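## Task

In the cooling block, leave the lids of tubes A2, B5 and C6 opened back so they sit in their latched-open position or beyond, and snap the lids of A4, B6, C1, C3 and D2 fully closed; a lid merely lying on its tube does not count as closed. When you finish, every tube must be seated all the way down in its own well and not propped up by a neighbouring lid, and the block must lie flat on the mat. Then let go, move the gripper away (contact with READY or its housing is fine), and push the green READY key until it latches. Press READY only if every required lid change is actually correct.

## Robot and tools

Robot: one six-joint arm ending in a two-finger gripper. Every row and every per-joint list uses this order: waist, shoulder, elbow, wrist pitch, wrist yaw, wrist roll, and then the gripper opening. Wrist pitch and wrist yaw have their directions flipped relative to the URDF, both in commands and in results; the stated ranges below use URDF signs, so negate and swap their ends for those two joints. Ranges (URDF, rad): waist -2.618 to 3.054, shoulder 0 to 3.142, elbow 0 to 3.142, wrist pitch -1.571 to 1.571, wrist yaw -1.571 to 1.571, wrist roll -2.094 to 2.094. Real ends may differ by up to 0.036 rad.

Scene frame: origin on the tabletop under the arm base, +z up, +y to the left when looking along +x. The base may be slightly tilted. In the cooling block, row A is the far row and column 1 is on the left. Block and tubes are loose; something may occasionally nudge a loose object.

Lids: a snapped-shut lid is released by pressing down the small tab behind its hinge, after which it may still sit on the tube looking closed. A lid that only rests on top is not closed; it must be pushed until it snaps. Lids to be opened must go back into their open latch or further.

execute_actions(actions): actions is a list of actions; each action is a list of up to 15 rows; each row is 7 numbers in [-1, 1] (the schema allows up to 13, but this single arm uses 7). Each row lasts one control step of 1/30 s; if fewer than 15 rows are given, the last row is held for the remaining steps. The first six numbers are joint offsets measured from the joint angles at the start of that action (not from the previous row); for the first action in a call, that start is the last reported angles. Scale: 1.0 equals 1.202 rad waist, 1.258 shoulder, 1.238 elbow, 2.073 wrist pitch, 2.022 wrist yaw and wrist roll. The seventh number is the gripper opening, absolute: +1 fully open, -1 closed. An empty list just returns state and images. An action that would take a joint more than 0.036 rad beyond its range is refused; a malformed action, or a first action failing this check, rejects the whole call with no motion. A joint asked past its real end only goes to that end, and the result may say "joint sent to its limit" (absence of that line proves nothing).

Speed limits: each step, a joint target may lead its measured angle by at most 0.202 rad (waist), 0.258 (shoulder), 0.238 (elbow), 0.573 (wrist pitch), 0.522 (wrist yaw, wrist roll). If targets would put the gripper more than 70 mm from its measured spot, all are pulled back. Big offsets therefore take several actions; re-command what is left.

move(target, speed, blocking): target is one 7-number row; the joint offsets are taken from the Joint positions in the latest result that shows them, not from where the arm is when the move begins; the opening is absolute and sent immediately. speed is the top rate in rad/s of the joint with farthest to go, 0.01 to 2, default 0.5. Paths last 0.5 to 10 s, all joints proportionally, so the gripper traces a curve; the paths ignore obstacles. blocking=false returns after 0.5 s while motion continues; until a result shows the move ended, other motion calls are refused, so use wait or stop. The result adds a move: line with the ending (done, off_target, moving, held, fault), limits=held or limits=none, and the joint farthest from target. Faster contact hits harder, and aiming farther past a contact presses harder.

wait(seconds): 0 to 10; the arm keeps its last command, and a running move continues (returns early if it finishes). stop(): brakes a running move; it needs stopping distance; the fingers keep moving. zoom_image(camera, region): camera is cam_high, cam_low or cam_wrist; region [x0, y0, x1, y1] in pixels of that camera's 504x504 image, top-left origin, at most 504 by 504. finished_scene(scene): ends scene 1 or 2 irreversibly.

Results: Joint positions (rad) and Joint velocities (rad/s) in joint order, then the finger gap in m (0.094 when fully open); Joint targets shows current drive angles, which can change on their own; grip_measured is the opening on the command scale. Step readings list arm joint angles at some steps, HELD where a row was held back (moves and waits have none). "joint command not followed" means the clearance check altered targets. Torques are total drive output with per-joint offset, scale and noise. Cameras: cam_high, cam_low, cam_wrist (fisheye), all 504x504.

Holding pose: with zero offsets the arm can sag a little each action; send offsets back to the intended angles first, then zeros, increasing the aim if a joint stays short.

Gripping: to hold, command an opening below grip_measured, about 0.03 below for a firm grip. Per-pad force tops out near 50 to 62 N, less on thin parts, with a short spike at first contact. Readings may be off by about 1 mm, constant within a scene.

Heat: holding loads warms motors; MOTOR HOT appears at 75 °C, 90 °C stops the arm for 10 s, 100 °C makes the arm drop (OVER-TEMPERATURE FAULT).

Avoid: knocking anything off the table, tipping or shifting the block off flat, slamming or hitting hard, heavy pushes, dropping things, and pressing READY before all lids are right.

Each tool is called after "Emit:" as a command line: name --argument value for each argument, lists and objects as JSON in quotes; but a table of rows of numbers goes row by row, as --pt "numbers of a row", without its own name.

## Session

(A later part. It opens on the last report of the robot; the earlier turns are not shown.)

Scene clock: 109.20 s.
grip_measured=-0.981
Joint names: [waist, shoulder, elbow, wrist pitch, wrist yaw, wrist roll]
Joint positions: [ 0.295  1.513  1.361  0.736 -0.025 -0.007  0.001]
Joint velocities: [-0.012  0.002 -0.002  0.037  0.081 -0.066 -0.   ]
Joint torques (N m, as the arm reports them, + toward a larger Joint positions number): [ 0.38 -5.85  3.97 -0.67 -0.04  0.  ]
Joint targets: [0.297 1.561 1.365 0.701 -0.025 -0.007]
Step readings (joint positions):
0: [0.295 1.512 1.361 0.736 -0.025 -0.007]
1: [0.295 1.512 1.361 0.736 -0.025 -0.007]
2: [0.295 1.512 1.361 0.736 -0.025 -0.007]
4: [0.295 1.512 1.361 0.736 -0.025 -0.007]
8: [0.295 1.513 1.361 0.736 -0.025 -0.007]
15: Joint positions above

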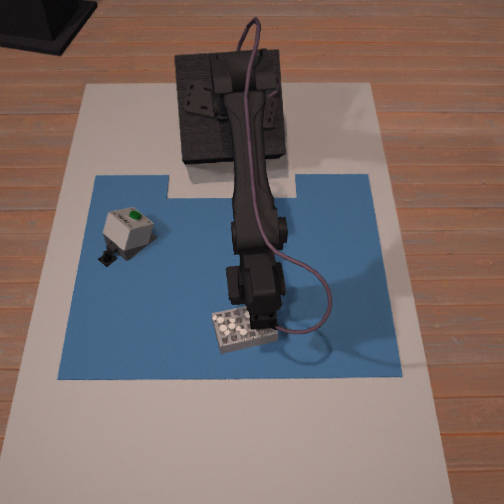

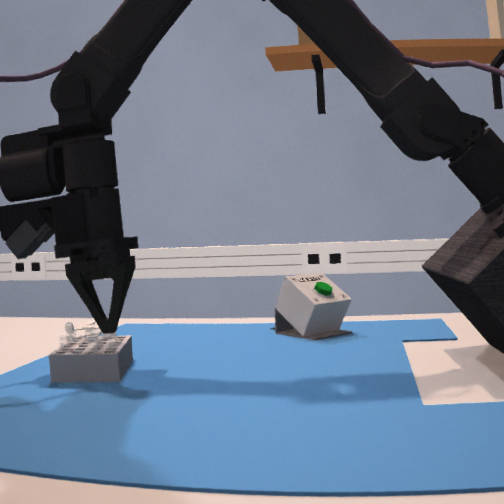

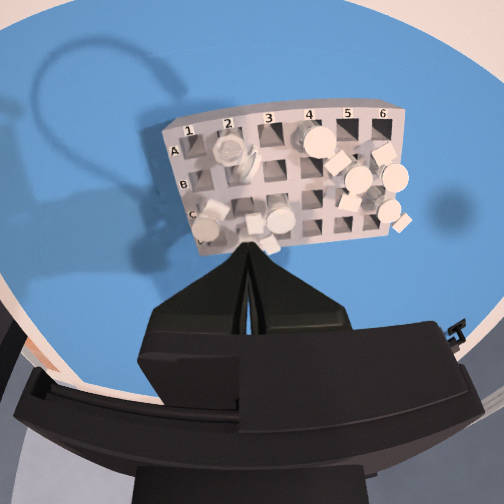

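Emit:
move --target '[0.0,-0.046,0.012,0.0,0,0,-1]' --speed 0.1

Emit:
move --target '[0.051,-0.015,0.012,-0.024,0,0,-1]' --speed 0.1

Emit:
zoom_image --camera "cam_wrist" --region '[160, 160, 340, 310]'

Emit:
zoom_image --camera "cam_low" --region '[45, 290, 145, 365]'

Scene clock: 118.40 s.
grip_measured=-0.981
Joint names: [waist, shoulder, elbow, wrist pitch, wrist yaw, wrist roll]
Joint positions: [ 0.295  1.486  1.361  0.736 -0.025 -0.007  0.001]
Joint velocities: [ 0.007  0.012 -0.012  0.051 -0.007 -0.007 -0.   ]
Joint torques (N m, as the arm reports them, + toward a larger Joint positions number): [  0.16 -12.25   4.98  -0.38  -0.04  -0.01]
Joint targets: [0.295 1.455 1.376 0.736 -0.025 -0.007]
move: off_target; limits=none; farthest joint: the shoulder, 0.031 radians from its target (0.058 radians at the start)

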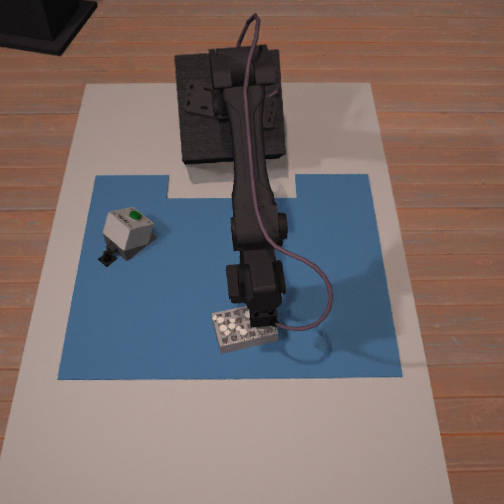

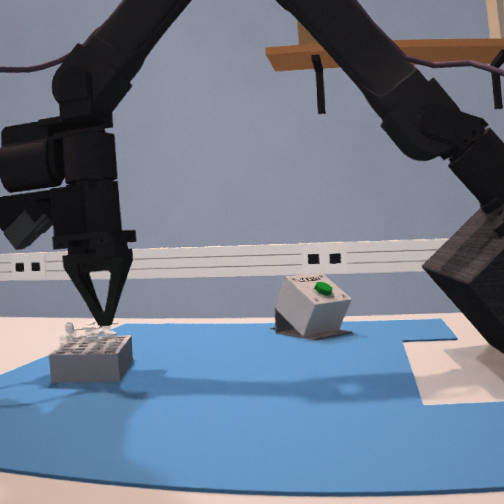

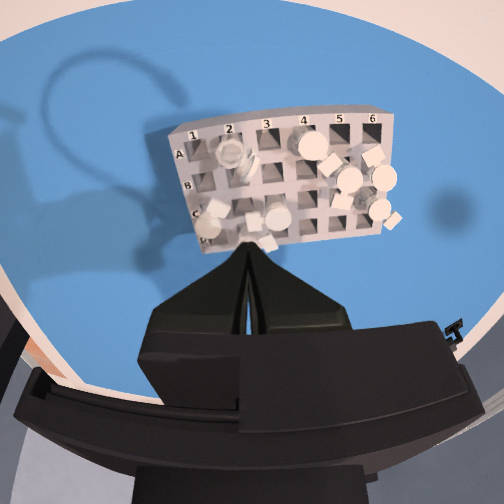

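Scene clock: 119.43 s.
grip_measured=-0.981
Joint names: [waist, shoulder, elbow, wrist pitch, wrist yaw, wrist roll]
Joint positions: [ 0.346  1.486  1.361  0.705 -0.025 -0.007  0.001]
Joint velocities: [ 0.002 -0.007  0.042  0.022  0.022  0.007  0.001]
Joint torques (N m, as the arm reports them, + toward a larger Joint positions number): [  1.35 -11.33   4.92  -0.62  -0.02  -0.01]
Joint targets: [0.356 1.467 1.376 0.687 -0.025 -0.007]
move: done; limits=none; farthest joint: the shoulder, 0.019 radians from its target (0.019 radians at the start)

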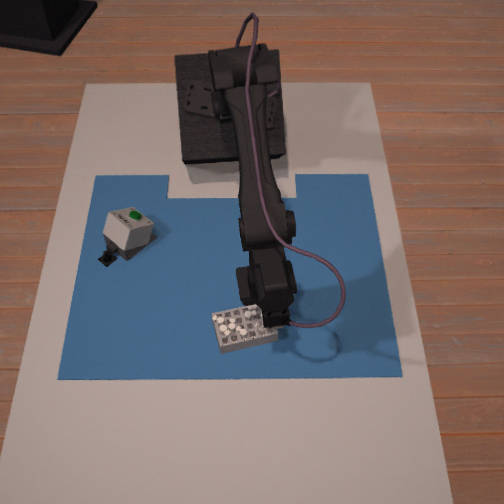

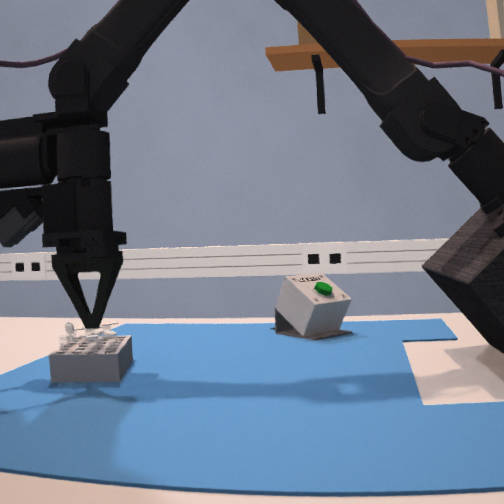

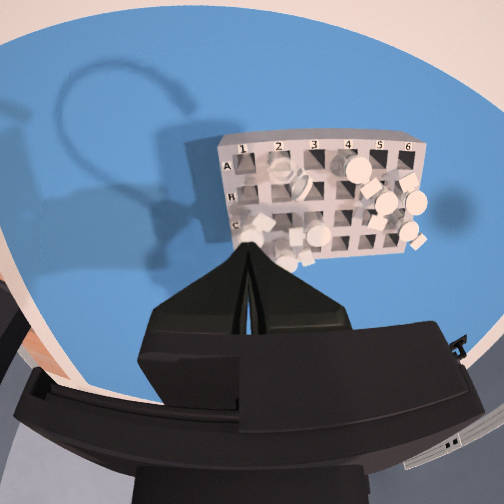

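Region (160, 160, 340, 310) of cam_wrist's 504x504 image, scaled by 2.800, with more detail than that image has.

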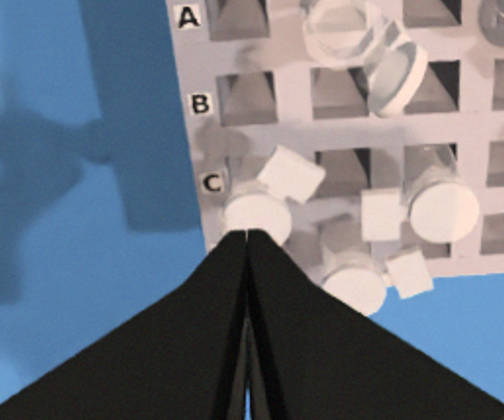

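Region (45, 290, 145, 365) of cam_low's 504x504 image, scaled by 5.040, with more detail than that image has; it fills the top 378 rows of this view, and the rest is white.

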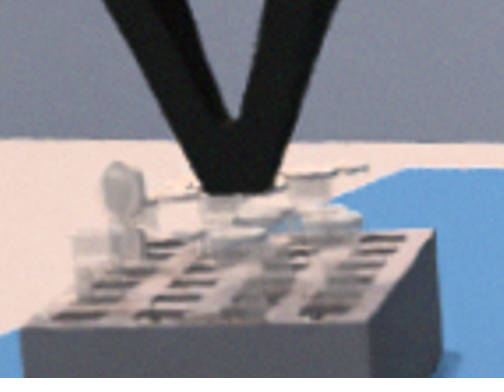

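Emit:
execute_actions --actions '[[[0.002,-0.006,0.01,-0.010,0,0,-1],[0.002,-0.004,0.01,-0.011,0,0,-1],[0.002,-0.002,0.01,-0.012,0,0,-1],[0.002,0.0,0.01,-0.013,0,0,-1],[0.002,0.002,0.01,-0.014,0,0,-1],[0.002,0.004,0.01,-0.015,0,0,-1],[0.002,0.006,0.01,-0.016,0,0,-1],[0.002,0.008,0.01,-0.017,0,0,-1],[0.002,0.009,0.01,-0.018,0,0,-1],[0.002,0.010,0.01,-0.019,0,0,-1],[0.002,0.011,0.01,-0.020,0,0,-1],[0.002,0.012,0.01,-0.021,0,0,-1],[0.002,0.013,0.01,-0.021,0,0,-1],[0.002,0.014,0.01,-0.021,0,0,-1],[0.002,0.015,0.01,-0.021,0,0,-1]],[[0.002,-0.002,0.006,-0.006,0,0,-1],[0.002,0.0,0.006,-0.006,0,0,-1],[0.002,0.002,0.006,-0.006,0,0,-1],[0.002,0.004,0.006,-0.006,0,0,-1],[0.002,0.006,0.006,-0.006,0,0,-1],[0.002,0.008,0.006,-0.006,0,0,-1],[0.002,0.010,0.006,-0.006,0,0,-1],[0.002,0.012,0.006,-0.006,0,0,-1],[0.002,0.014,0.005,-0.006,0,0,-1],[0.002,0.016,0.005,-0.006,0,0,-1],[0.002,0.018,0.005,-0.006,0,0,-1],[0.002,0.020,0.005,-0.006,0,0,-1],[0.002,0.022,0.004,-0.006,0,0,-1],[0.002,0.024,0.004,-0.006,0,0,-1],[0.002,0.026,0.004,-0.006,0,0,-1]]]'

Emit:
zoom_image --camera "cam_wrist" --region '[160, 160, 340, 310]'

Scene clock: 131.07 s.
grip_measured=-0.981
Joint names: [waist, shoulder, elbow, wrist pitch, wrist yaw, wrist roll]
Joint positions: [ 0.346  1.512  1.361  0.683 -0.025 -0.007  0.001]
Joint velocities: [-0.002  0.007  0.002 -0.037 -0.007 -0.037  0.   ]
Joint torques (N m, as the arm reports them, + toward a larger Joint positions number): [ 0.56 -7.62  4.09 -0.54 -0.01 -0.01]
Joint targets: [0.348 1.541 1.366 0.671 -0.025 -0.007]
Step readings (joint positions; steps 1 to 15: 1st action; 16 to 30: 2nd action):
0: [0.346 1.486 1.361 0.704 -0.025 -0.007]
1: [0.346 1.486 1.361 0.704 -0.025 -0.007]
2: [0.346 1.486 1.361 0.703 -0.025 -0.007]
4: [0.346 1.486 1.361 0.701 -0.025 -0.007]
8: [0.346 1.491 1.361 0.693 -0.025 -0.007]
15: [0.346 1.509 1.361 0.683 -0.025 -0.007]
16: [0.346 1.509 1.361 0.683 -0.025 -0.007]
17: [0.346 1.509 1.361 0.683 -0.025 -0.007]
19: [0.346 1.509 1.361 0.683 -0.025 -0.007]
23: [0.346 1.510 1.361 0.683 -0.025 -0.007]
30: Joint positions above

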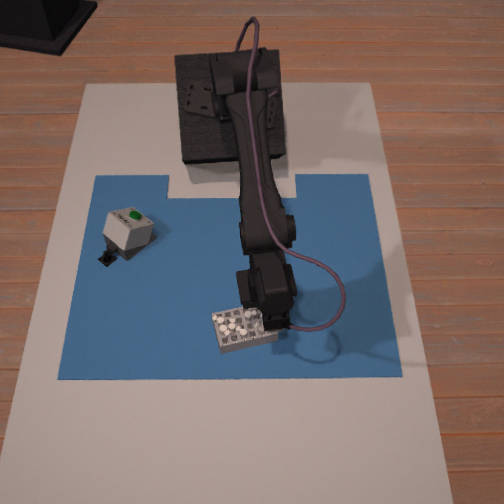

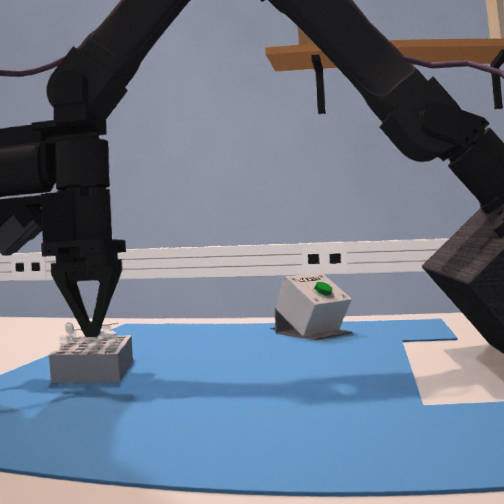

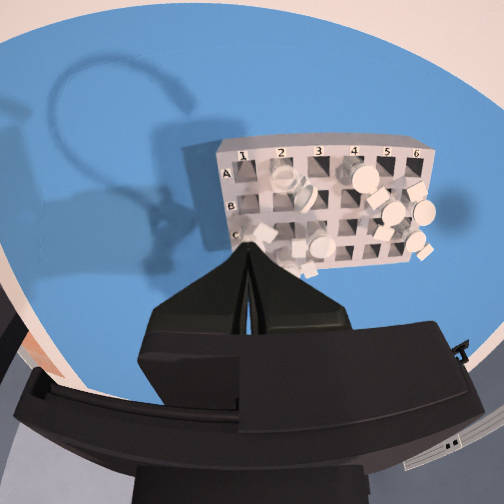

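Region (160, 160, 340, 310) of cam_wrist's 504x504 image, scaled by 2.800, with more detail than that image has.

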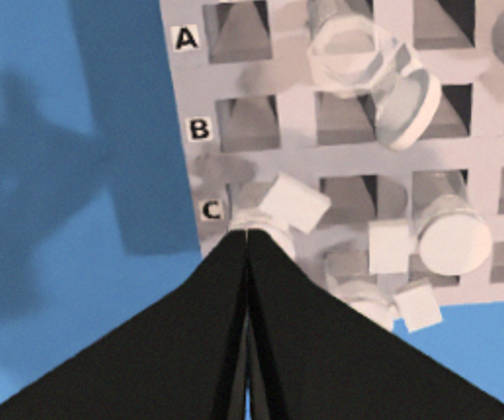

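Emit:
execute_actions --actions '[[[0.002,0.024,0.004,-0.007,0,0,-1],[0.002,0.026,0.004,-0.007,0,0,-1],[0.002,0.028,0.003,-0.008,0,0,-1],[0.002,0.030,0.003,-0.008,0,0,-1],[0.002,0.032,0.003,-0.009,0,0,-1],[0.002,0.034,0.003,-0.009,0,0,-1],[0.002,0.036,0.003,-0.009,0,0,-1]]]'

Scene clock: 138.10 s.
grip_measured=-0.981
Joint names: [waist, shoulder, elbow, wrist pitch, wrist yaw, wrist roll]
Joint positions: [ 0.346  1.514  1.361  0.683 -0.025 -0.007  0.001]
Joint velocities: [-0.002  0.002 -0.012  0.022  0.066  0.022 -0.   ]
Joint torques (N m, as the arm reports them, + toward a larger Joint positions number): [ 0.64 -6.28  4.03 -0.6  -0.02 -0.01]
Joint targets: [0.348 1.557 1.365 0.665 -0.025 -0.007]
Step readings (joint positions):
0: [0.346 1.512 1.361 0.683 -0.025 -0.007]
1: [0.346 1.512 1.361 0.683 -0.025 -0.007]
2: [0.346 1.512 1.361 0.683 -0.025 -0.007]
4: [0.346 1.512 1.361 0.683 -0.025 -0.007]
8: [0.346 1.514 1.361 0.683 -0.025 -0.007]
15: Joint positions above

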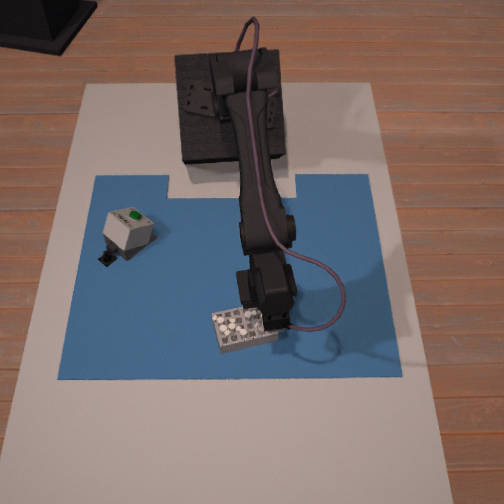

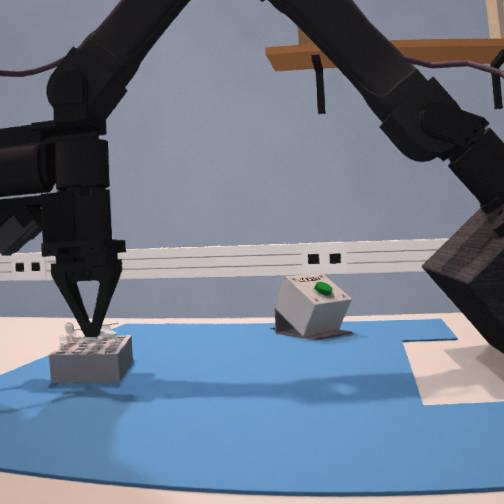

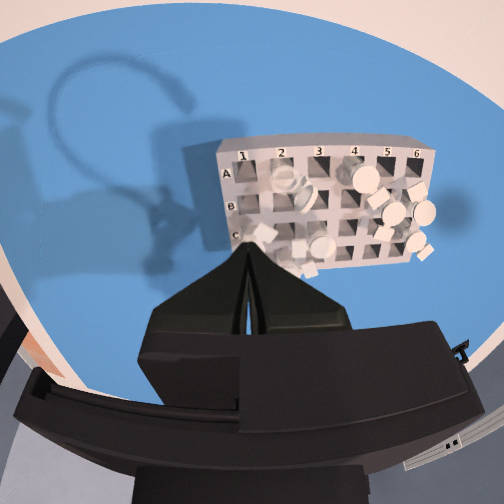

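Emit:
execute_actions --actions '[[[0,0,0.01,0,0,0,-1],[0,-0.015,0.01,0,0,0,-1],[0,-0.025,0.01,0,0,0,-1],[0,-0.028,0.01,0,0,0,-1],[0,-0.030,0.01,0,0,0,-1],[0,-0.032,0.01,0,0,0,-1],[0,-0.034,0.01,0.002,0,0,-1],[0,-0.035,0.01,0.004,0,0,-1],[-0.004,-0.036,0.01,0.006,0,0,-1],[-0.008,-0.036,0.01,0.008,0,0,-1]]]'

Emit:
move --target '[-0.045,-0.015,0.012,0.031,0,0,-1]' --speed 0.12

Emit:
zoom_image --camera "cam_wrist" --region '[160, 160, 340, 310]'

Scene clock: 152.03 s.
grip_measured=-0.981
Joint names: [waist, shoulder, elbow, wrist pitch, wrist yaw, wrist roll]
Joint positions: [ 0.346  1.501  1.361  0.692 -0.025 -0.007  0.001]
Joint velocities: [-0.012 -0.002  0.002 -0.007  0.051 -0.007 -0.   ]
Joint torques (N m, as the arm reports them, + toward a larger Joint positions number): [ -0.46 -12.47   4.7   -0.37  -0.02  -0.01]
Joint targets: [0.336 1.468 1.373 0.700 -0.025 -0.007]
Step readings (joint positions):
0: [0.346 1.514 1.361 0.683 -0.025 -0.007]
1: [0.346 1.512 1.361 0.683 -0.025 -0.007]
2: [0.346 1.510 1.361 0.683 -0.025 -0.007]
4: [0.346 1.509 1.361 0.683 -0.025 -0.007]
8: [0.346 1.507 1.361 0.684 -0.025 -0.007]
15: Joint positions above

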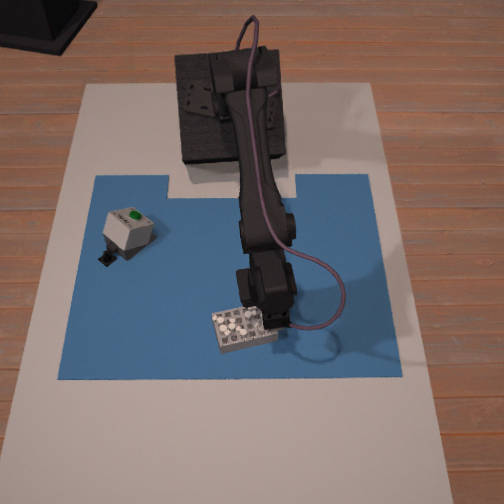

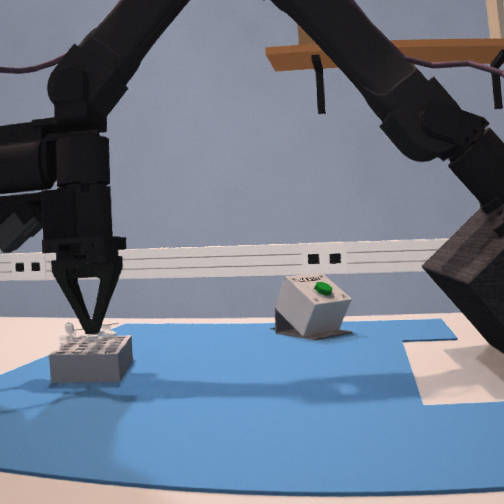

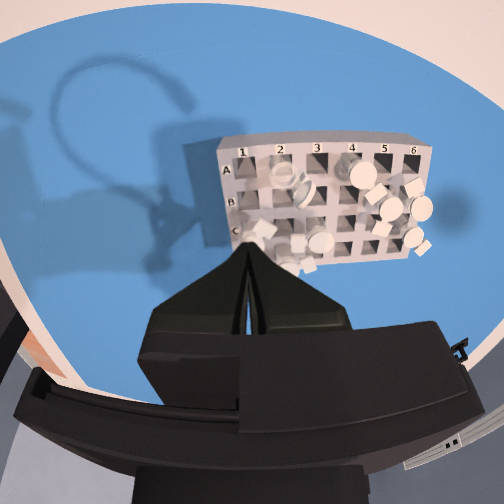

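Scene clock: 153.07 s.
grip_measured=-0.981
Joint names: [waist, shoulder, elbow, wrist pitch, wrist yaw, wrist roll]
Joint positions: [ 0.301  1.501  1.361  0.749 -0.025 -0.007  0.001]
Joint velocities: [-0.017 -0.027  0.017  0.007 -0.022  0.007 -0.   ]
Joint torques (N m, as the arm reports them, + toward a larger Joint positions number): [ -0.71 -11.32   4.78  -0.29  -0.02  -0.01]
Joint targets: [0.292 1.483 1.376 0.756 -0.025 -0.007]
move: done; limits=none; farthest joint: the shoulder, 0.019 radians from its target (0.019 radians at the start)

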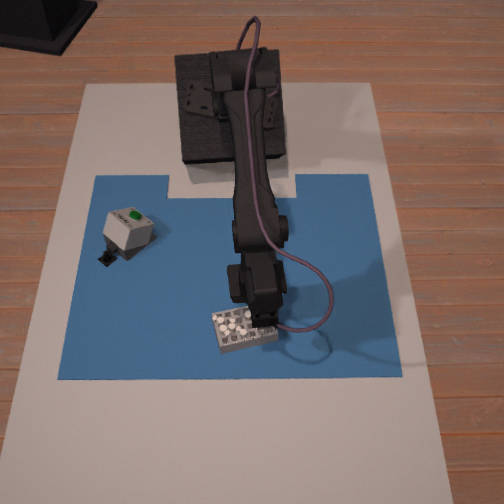

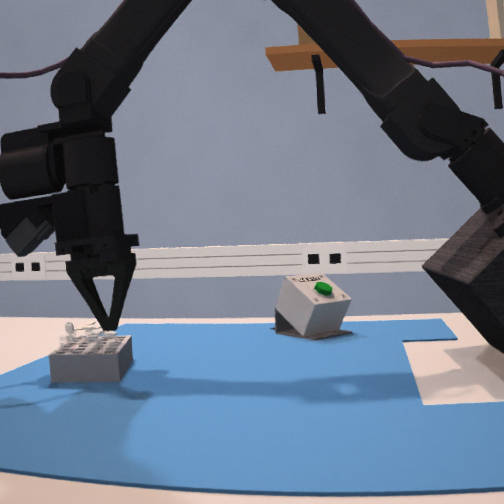

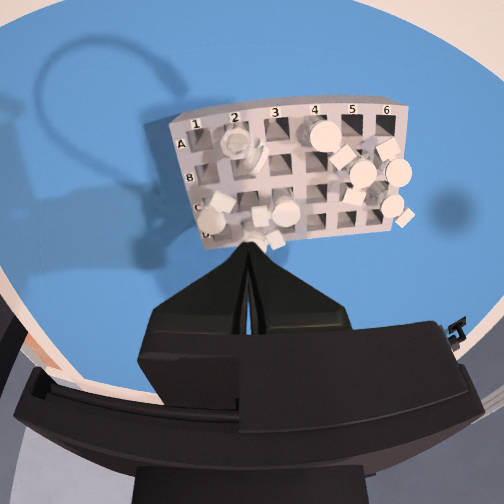

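Region (160, 160, 340, 310) of cam_wrist's 504x504 image, scaled by 2.800, with more detail than that image has.

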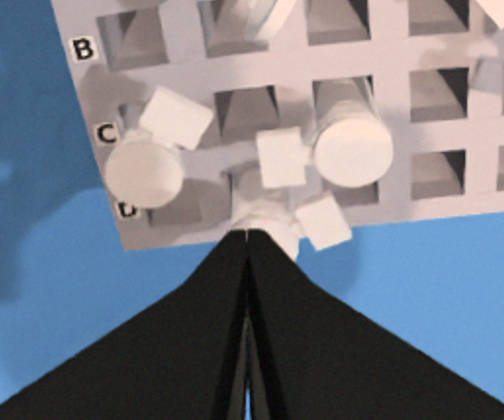

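Emit:
execute_actions --actions '[[[0,-0.006,0.008,-0.006,0,0,-1],[0,-0.004,0.008,-0.007,0,0,-1],[0,-0.002,0.008,-0.008,0,0,-1],[0,0.0,0.008,-0.008,0,0,-1],[0,0.002,0.008,-0.008,0,0,-1],[0,0.004,0.008,-0.008,0,0,-1],[0,0.006,0.008,-0.008,0,0,-1],[0,0.008,0.007,-0.009,0,0,-1],[0,0.011,0.007,-0.010,0,0,-1],[0,0.014,0.006,-0.011,0,0,-1],[0,0.017,0.006,-0.012,0,0,-1],[0,0.020,0.005,-0.013,0,0,-1],[0,0.023,0.005,-0.014,0,0,-1],[0,0.026,0.004,-0.015,0,0,-1],[0,0.029,0.004,-0.015,0,0,-1]],[[0,0.022,0.004,-0.015,0,0,-1],[0,0.024,0.004,-0.015,0,0,-1],[0,0.026,0.004,-0.015,0,0,-1],[0,0.028,0.004,-0.015,0,0,-1],[0,0.028,0.004,-0.015,0,0,-1],[0,0.028,0.004,-0.015,0,0,-1],[0,0.01,0.008,-0.008,0,0,-1],[0,-0.01,0.01,-0.003,0,0,-1],[0,-0.025,0.01,-0.003,0,0,-1],[0,-0.03,0.01,-0.003,0,0,-1],[0,-0.033,0.01,-0.003,0,0,-1],[0,-0.035,0.01,-0.003,0,0,-1]]]'

Emit:
move --target '[0.046,-0.015,0.012,-0.028,0,0,-1]' --speed 0.12

Emit:
zoom_image --camera "cam_wrist" --region '[160, 160, 340, 310]'

Scene clock: 164.03 s.
grip_measured=-0.981
Joint names: [waist, shoulder, elbow, wrist pitch, wrist yaw, wrist roll]
Joint positions: [ 0.301  1.502  1.361  0.744 -0.025 -0.007  0.001]
Joint velocities: [-0.022 -0.061 -0.012 -0.081  0.007 -0.007 -0.001]
Joint torques (N m, as the arm reports them, + toward a larger Joint positions number): [  0.2  -12.44   4.58  -0.41  -0.03  -0.01]
Joint targets: [0.301 1.467 1.373 0.738 -0.025 -0.007]
Step readings (joint positions; steps 1 to 15: 1st action; 16 to 30: 2nd action):
0: [0.301 1.501 1.361 0.749 -0.025 -0.007]
1: [0.301 1.501 1.361 0.749 -0.025 -0.007]
2: [0.301 1.501 1.361 0.749 -0.025 -0.007]
4: [0.301 1.501 1.361 0.749 -0.025 -0.007]
8: [0.301 1.507 1.361 0.747 -0.025 -0.007]
15: [0.301 1.511 1.361 0.744 -0.025 -0.007]
16: [0.301 1.511 1.361 0.744 -0.025 -0.007]
17: [0.301 1.511 1.361 0.744 -0.025 -0.007]
19: [0.301 1.512 1.361 0.744 -0.025 -0.007]
23: [0.301 1.510 1.361 0.744 -0.025 -0.007]
30: Joint positions above

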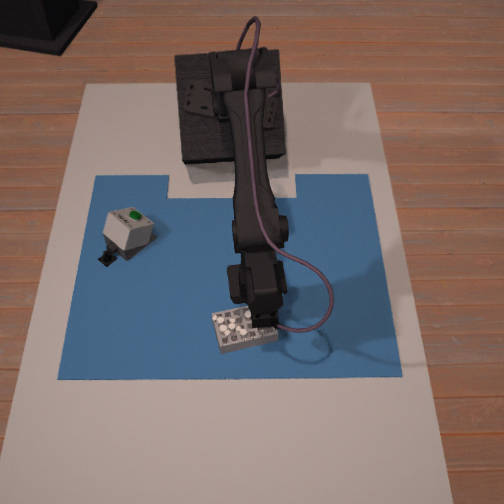

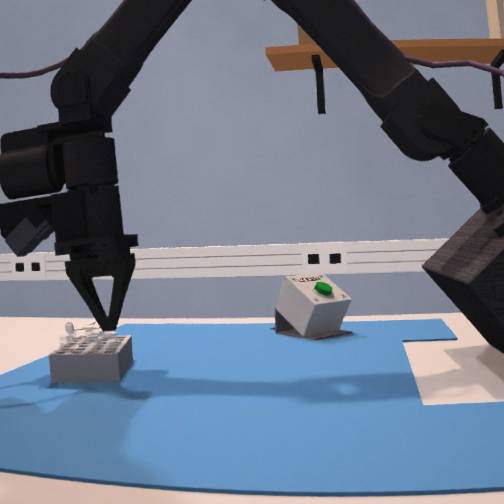

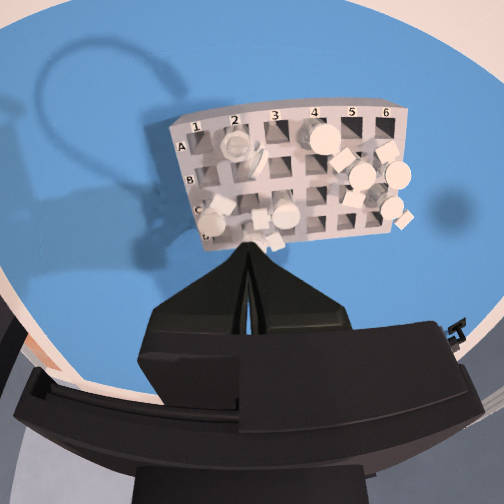

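Scene clock: 165.00 s.
grip_measured=-0.981
Joint names: [waist, shoulder, elbow, wrist pitch, wrist yaw, wrist roll]
Joint positions: [ 0.347  1.502  1.361  0.704 -0.025 -0.007  0.001]
Joint velocities: [ 0.002 -0.012  0.002  0.095 -0.022  0.007  0.   ]
Joint torques (N m, as the arm reports them, + toward a larger Joint positions number): [  1.28 -11.41   4.82  -0.57  -0.02  -0.01]
Joint targets: [0.357 1.483 1.376 0.686 -0.025 -0.007]
move: done; limits=none; farthest joint: the shoulder, 0.019 radians from its target (0.019 radians at the start)

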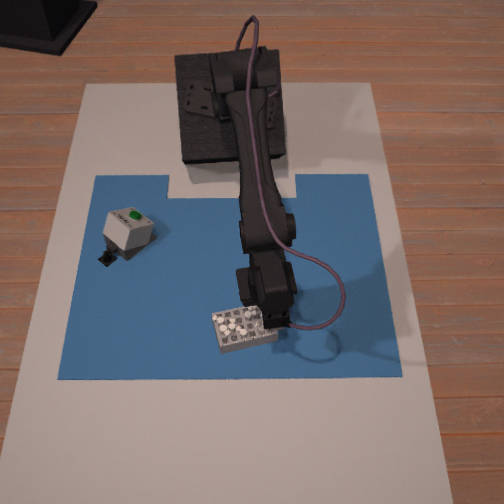

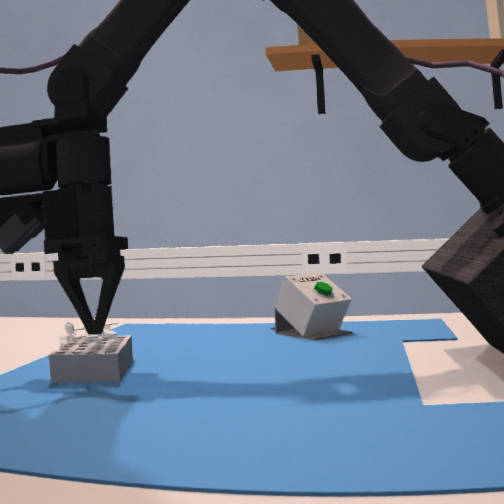

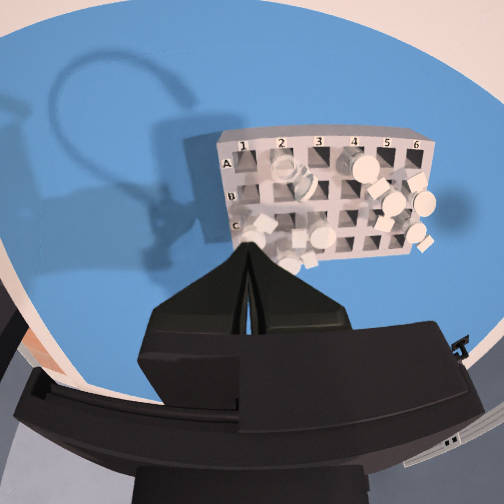

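Region (160, 160, 340, 310) of cam_wrist's 504x504 image, scaled by 2.800, with more detail than that image has.

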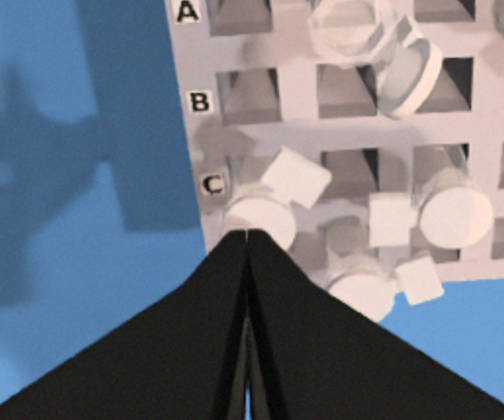

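Emit:
execute_actions --actions '[]'

Scene clock: 184.93 s.
grip_measured=-0.981
Joint names: [waist, shoulder, elbow, wrist pitch, wrist yaw, wrist roll]
Joint positions: [ 0.347  1.502  1.361  0.703 -0.025 -0.007  0.001]
Joint velocities: [ 0.007 -0.007 -0.002 -0.051 -0.11  -0.037 -0.   ]
Joint torques (N m, as the arm reports them, + toward a larger Joint positions number): [  1.32 -11.42   4.84  -0.57  -0.02  -0.01]
Joint targets: [0.357 1.483 1.376 0.686 -0.025 -0.007]

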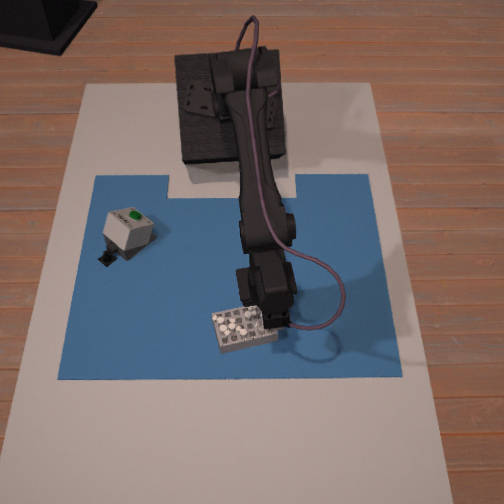

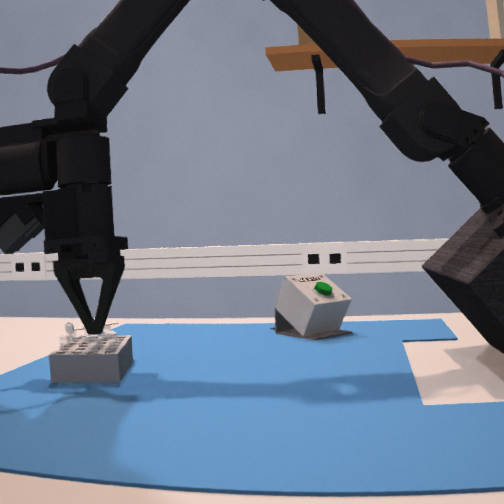

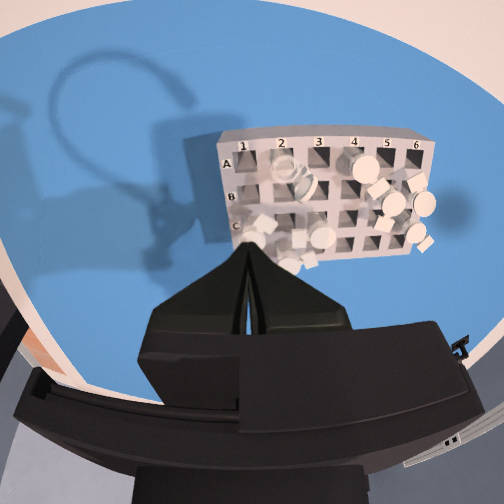

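Emit:
move --target '[0.008, 0.0366, 0.006, -0.0075, 0, 0, -1]' --speed 0.03

Emit:
zoom_image --camera "cam_low" --region '[45, 290, 145, 365]'

Scene clock: 190.23 s.
grip_measured=-0.981
Joint names: [waist, shoulder, elbow, wrist pitch, wrist yaw, wrist roll]
Joint positions: [ 0.347  1.513  1.361  0.704 -0.025 -0.007  0.001]
Joint velocities: [-0.012  0.007 -0.007 -0.022  0.007  0.022  0.001]
Joint torques (N m, as the arm reports them, + toward a larger Joint positions number): [ 1.31 -6.95  4.27 -0.55 -0.02  0.  ]
Joint targets: [0.356 1.548 1.368 0.688 -0.025 -0.007]
move: off_target; limits=none; farthest joint: the shoulder, 0.035 radians from its target (0.046 radians at the start)

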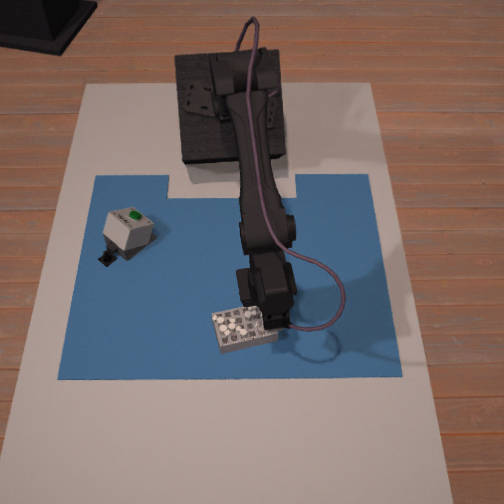

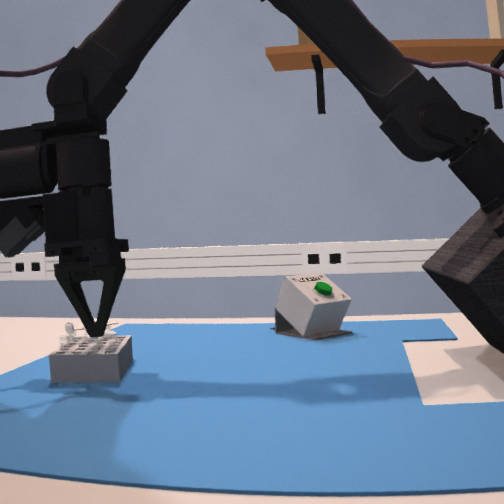

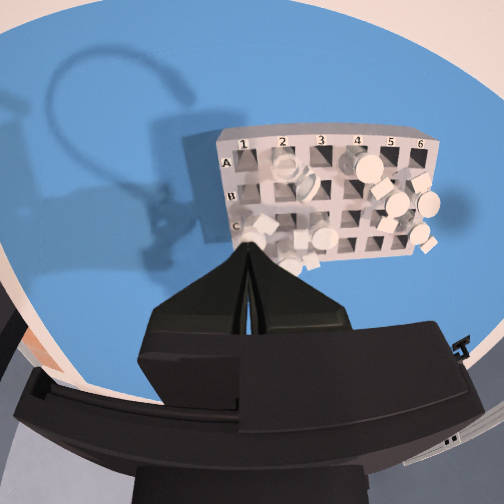

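Region (45, 290, 145, 365) of cam_low's 504x504 image, scaled by 5.040, with more detail than that image has; it fills the top 378 rows of this view, and the rest is white.

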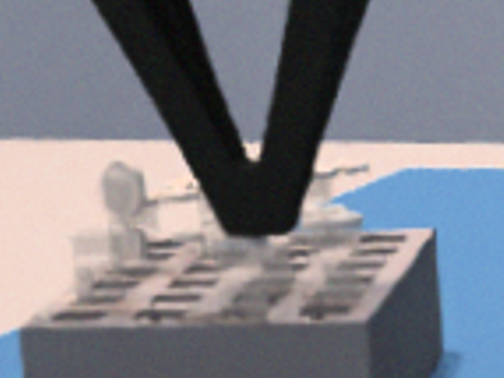

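Emit:
move --target '[0.004, -0.08, 0.012, 0.034, 0, 0, -1]' --speed 0.15

Scene clock: 198.60 s.
grip_measured=-0.981
Joint names: [waist, shoulder, elbow, wrist pitch, wrist yaw, wrist roll]
Joint positions: [ 0.347  1.442  1.361  0.768 -0.025 -0.007  0.001]
Joint velocities: [-0.002 -0.007 -0.007  0.022 -0.081  0.066 -0.   ]
Joint torques (N m, as the arm reports them, + toward a larger Joint positions number): [  0.83 -12.     4.99  -0.34  -0.02  -0.01]
Joint targets: [0.351 1.413 1.376 0.775 -0.025 -0.007]
move: off_target; limits=none; farthest joint: the shoulder, 0.030 radians from its target (0.101 radians at the start)

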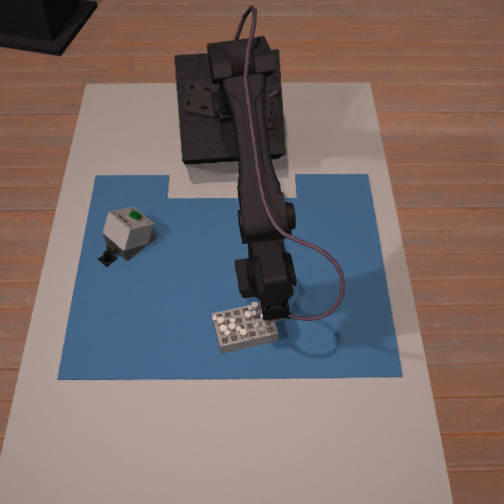

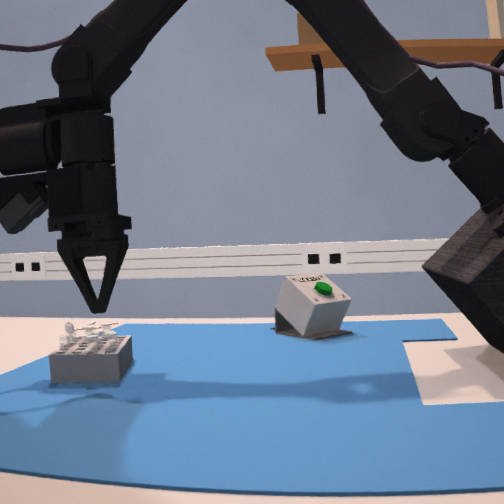

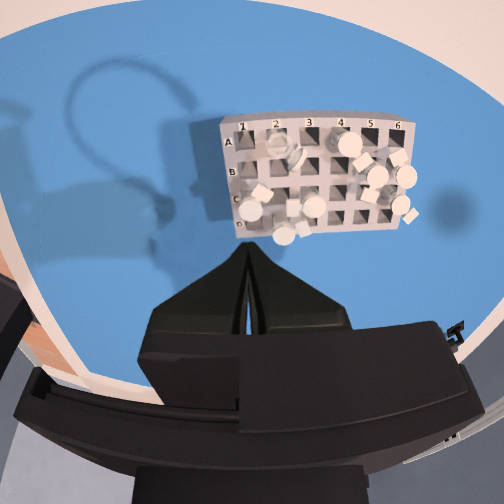

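Emit:
move --target '[-0.108, 0.0914, 0.207, 0.022, 0, 0, -1]' --speed 0.25

Scene clock: 203.73 s.
grip_measured=-0.981
Joint names: [waist, shoulder, elbow, wrist pitch, wrist yaw, wrist roll]
Joint positions: [ 0.227  1.563  1.586  0.808 -0.025 -0.007  0.001]
Joint velocities: [ 0.012 -0.012  0.002 -0.037  0.051  0.022 -0.   ]
Joint torques (N m, as the arm reports them, + toward a larger Joint positions number): [ -1.15 -11.26   6.53  -0.45  -0.06   0.  ]
Joint targets: [0.217 1.557 1.617 0.814 -0.025 -0.007]
move: off_target; limits=none; farthest joint: the elbow, 0.031 radians from its target (0.256 radians at the start)

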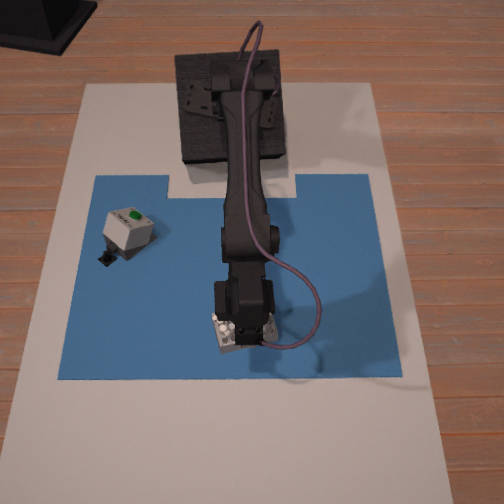

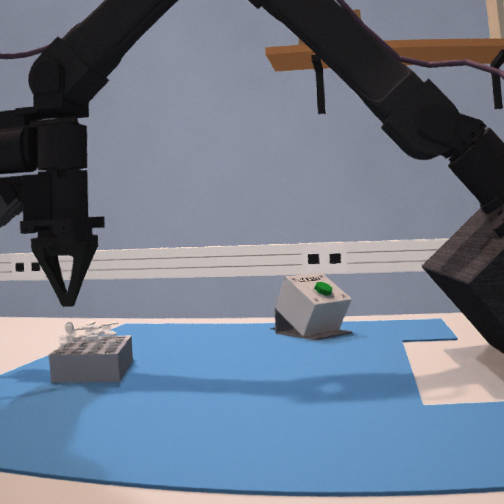

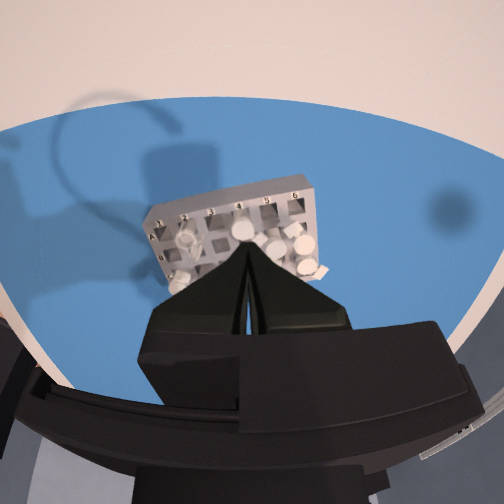

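Emit:
zoom_image --camera "cam_wrist" --region '[140, 160, 340, 310]'

Region (140, 160, 340, 310) of cam_wrist's 504x504 image, scaled by 2.520, with more detail than that image has; it fills the top 378 rows of this view, and the rest is white.

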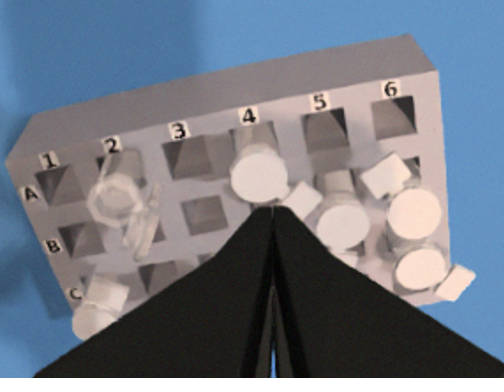

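Emit:
move --target '[0.0183, 0.0334, 0.0323, -0.0275, 0, 0, -1]' --speed 0.06

Emit:
zoom_image --camera "cam_wrist" --region '[140, 160, 340, 310]'

Emit:
zoom_image --camera "cam_low" --region '[35, 290, 135, 365]'

Scene clock: 213.53 s.
grip_measured=-0.981
Joint names: [waist, shoulder, elbow, wrist pitch, wrist yaw, wrist roll]
Joint positions: [ 0.239  1.613  1.586  0.77  -0.025 -0.007  0.001]
Joint velocities: [-0.007  0.017 -0.007  0.051  0.022 -0.037 -0.001]
Joint torques (N m, as the arm reports them, + toward a larger Joint positions number): [  0.76 -11.61   7.05  -0.63  -0.05   0.  ]
Joint targets: [0.249 1.605 1.626 0.752 -0.025 -0.007]
move: off_target; limits=none; farthest joint: the elbow, 0.040 radians from its target (0.040 radians at the start)

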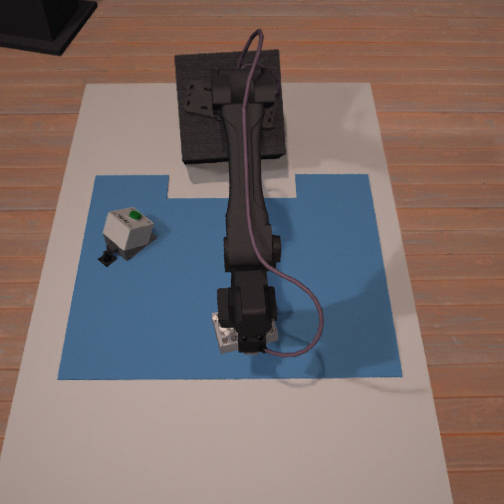

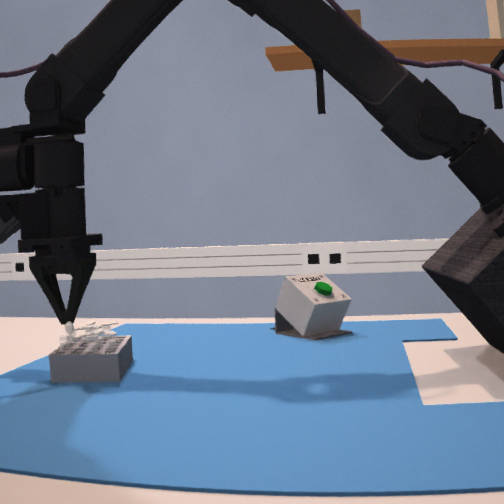

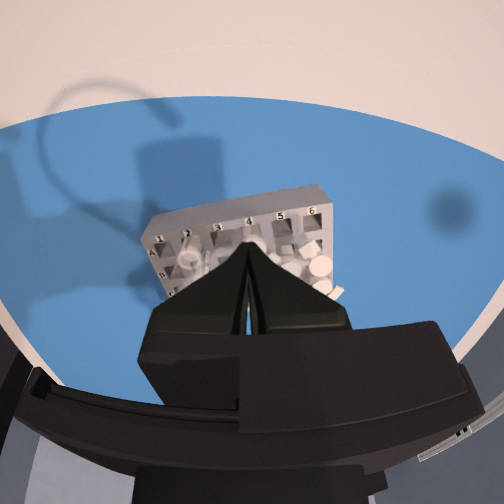

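Region (140, 160, 340, 310) of cam_wrist's 504x504 image, scaled by 2.520, with more detail than that image has; it fills the top 378 rows of this view, and the rest is white.

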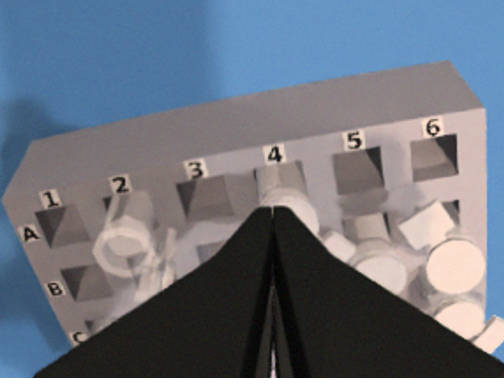

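Region (35, 290, 135, 365) of cam_low's 504x504 image, scaled by 5.040, with more detail than that image has; it fills the top 378 rows of this view, and the rest is white.

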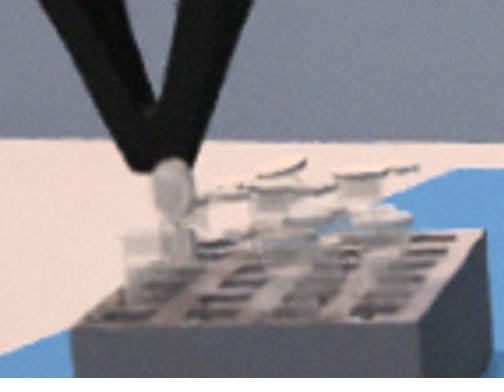

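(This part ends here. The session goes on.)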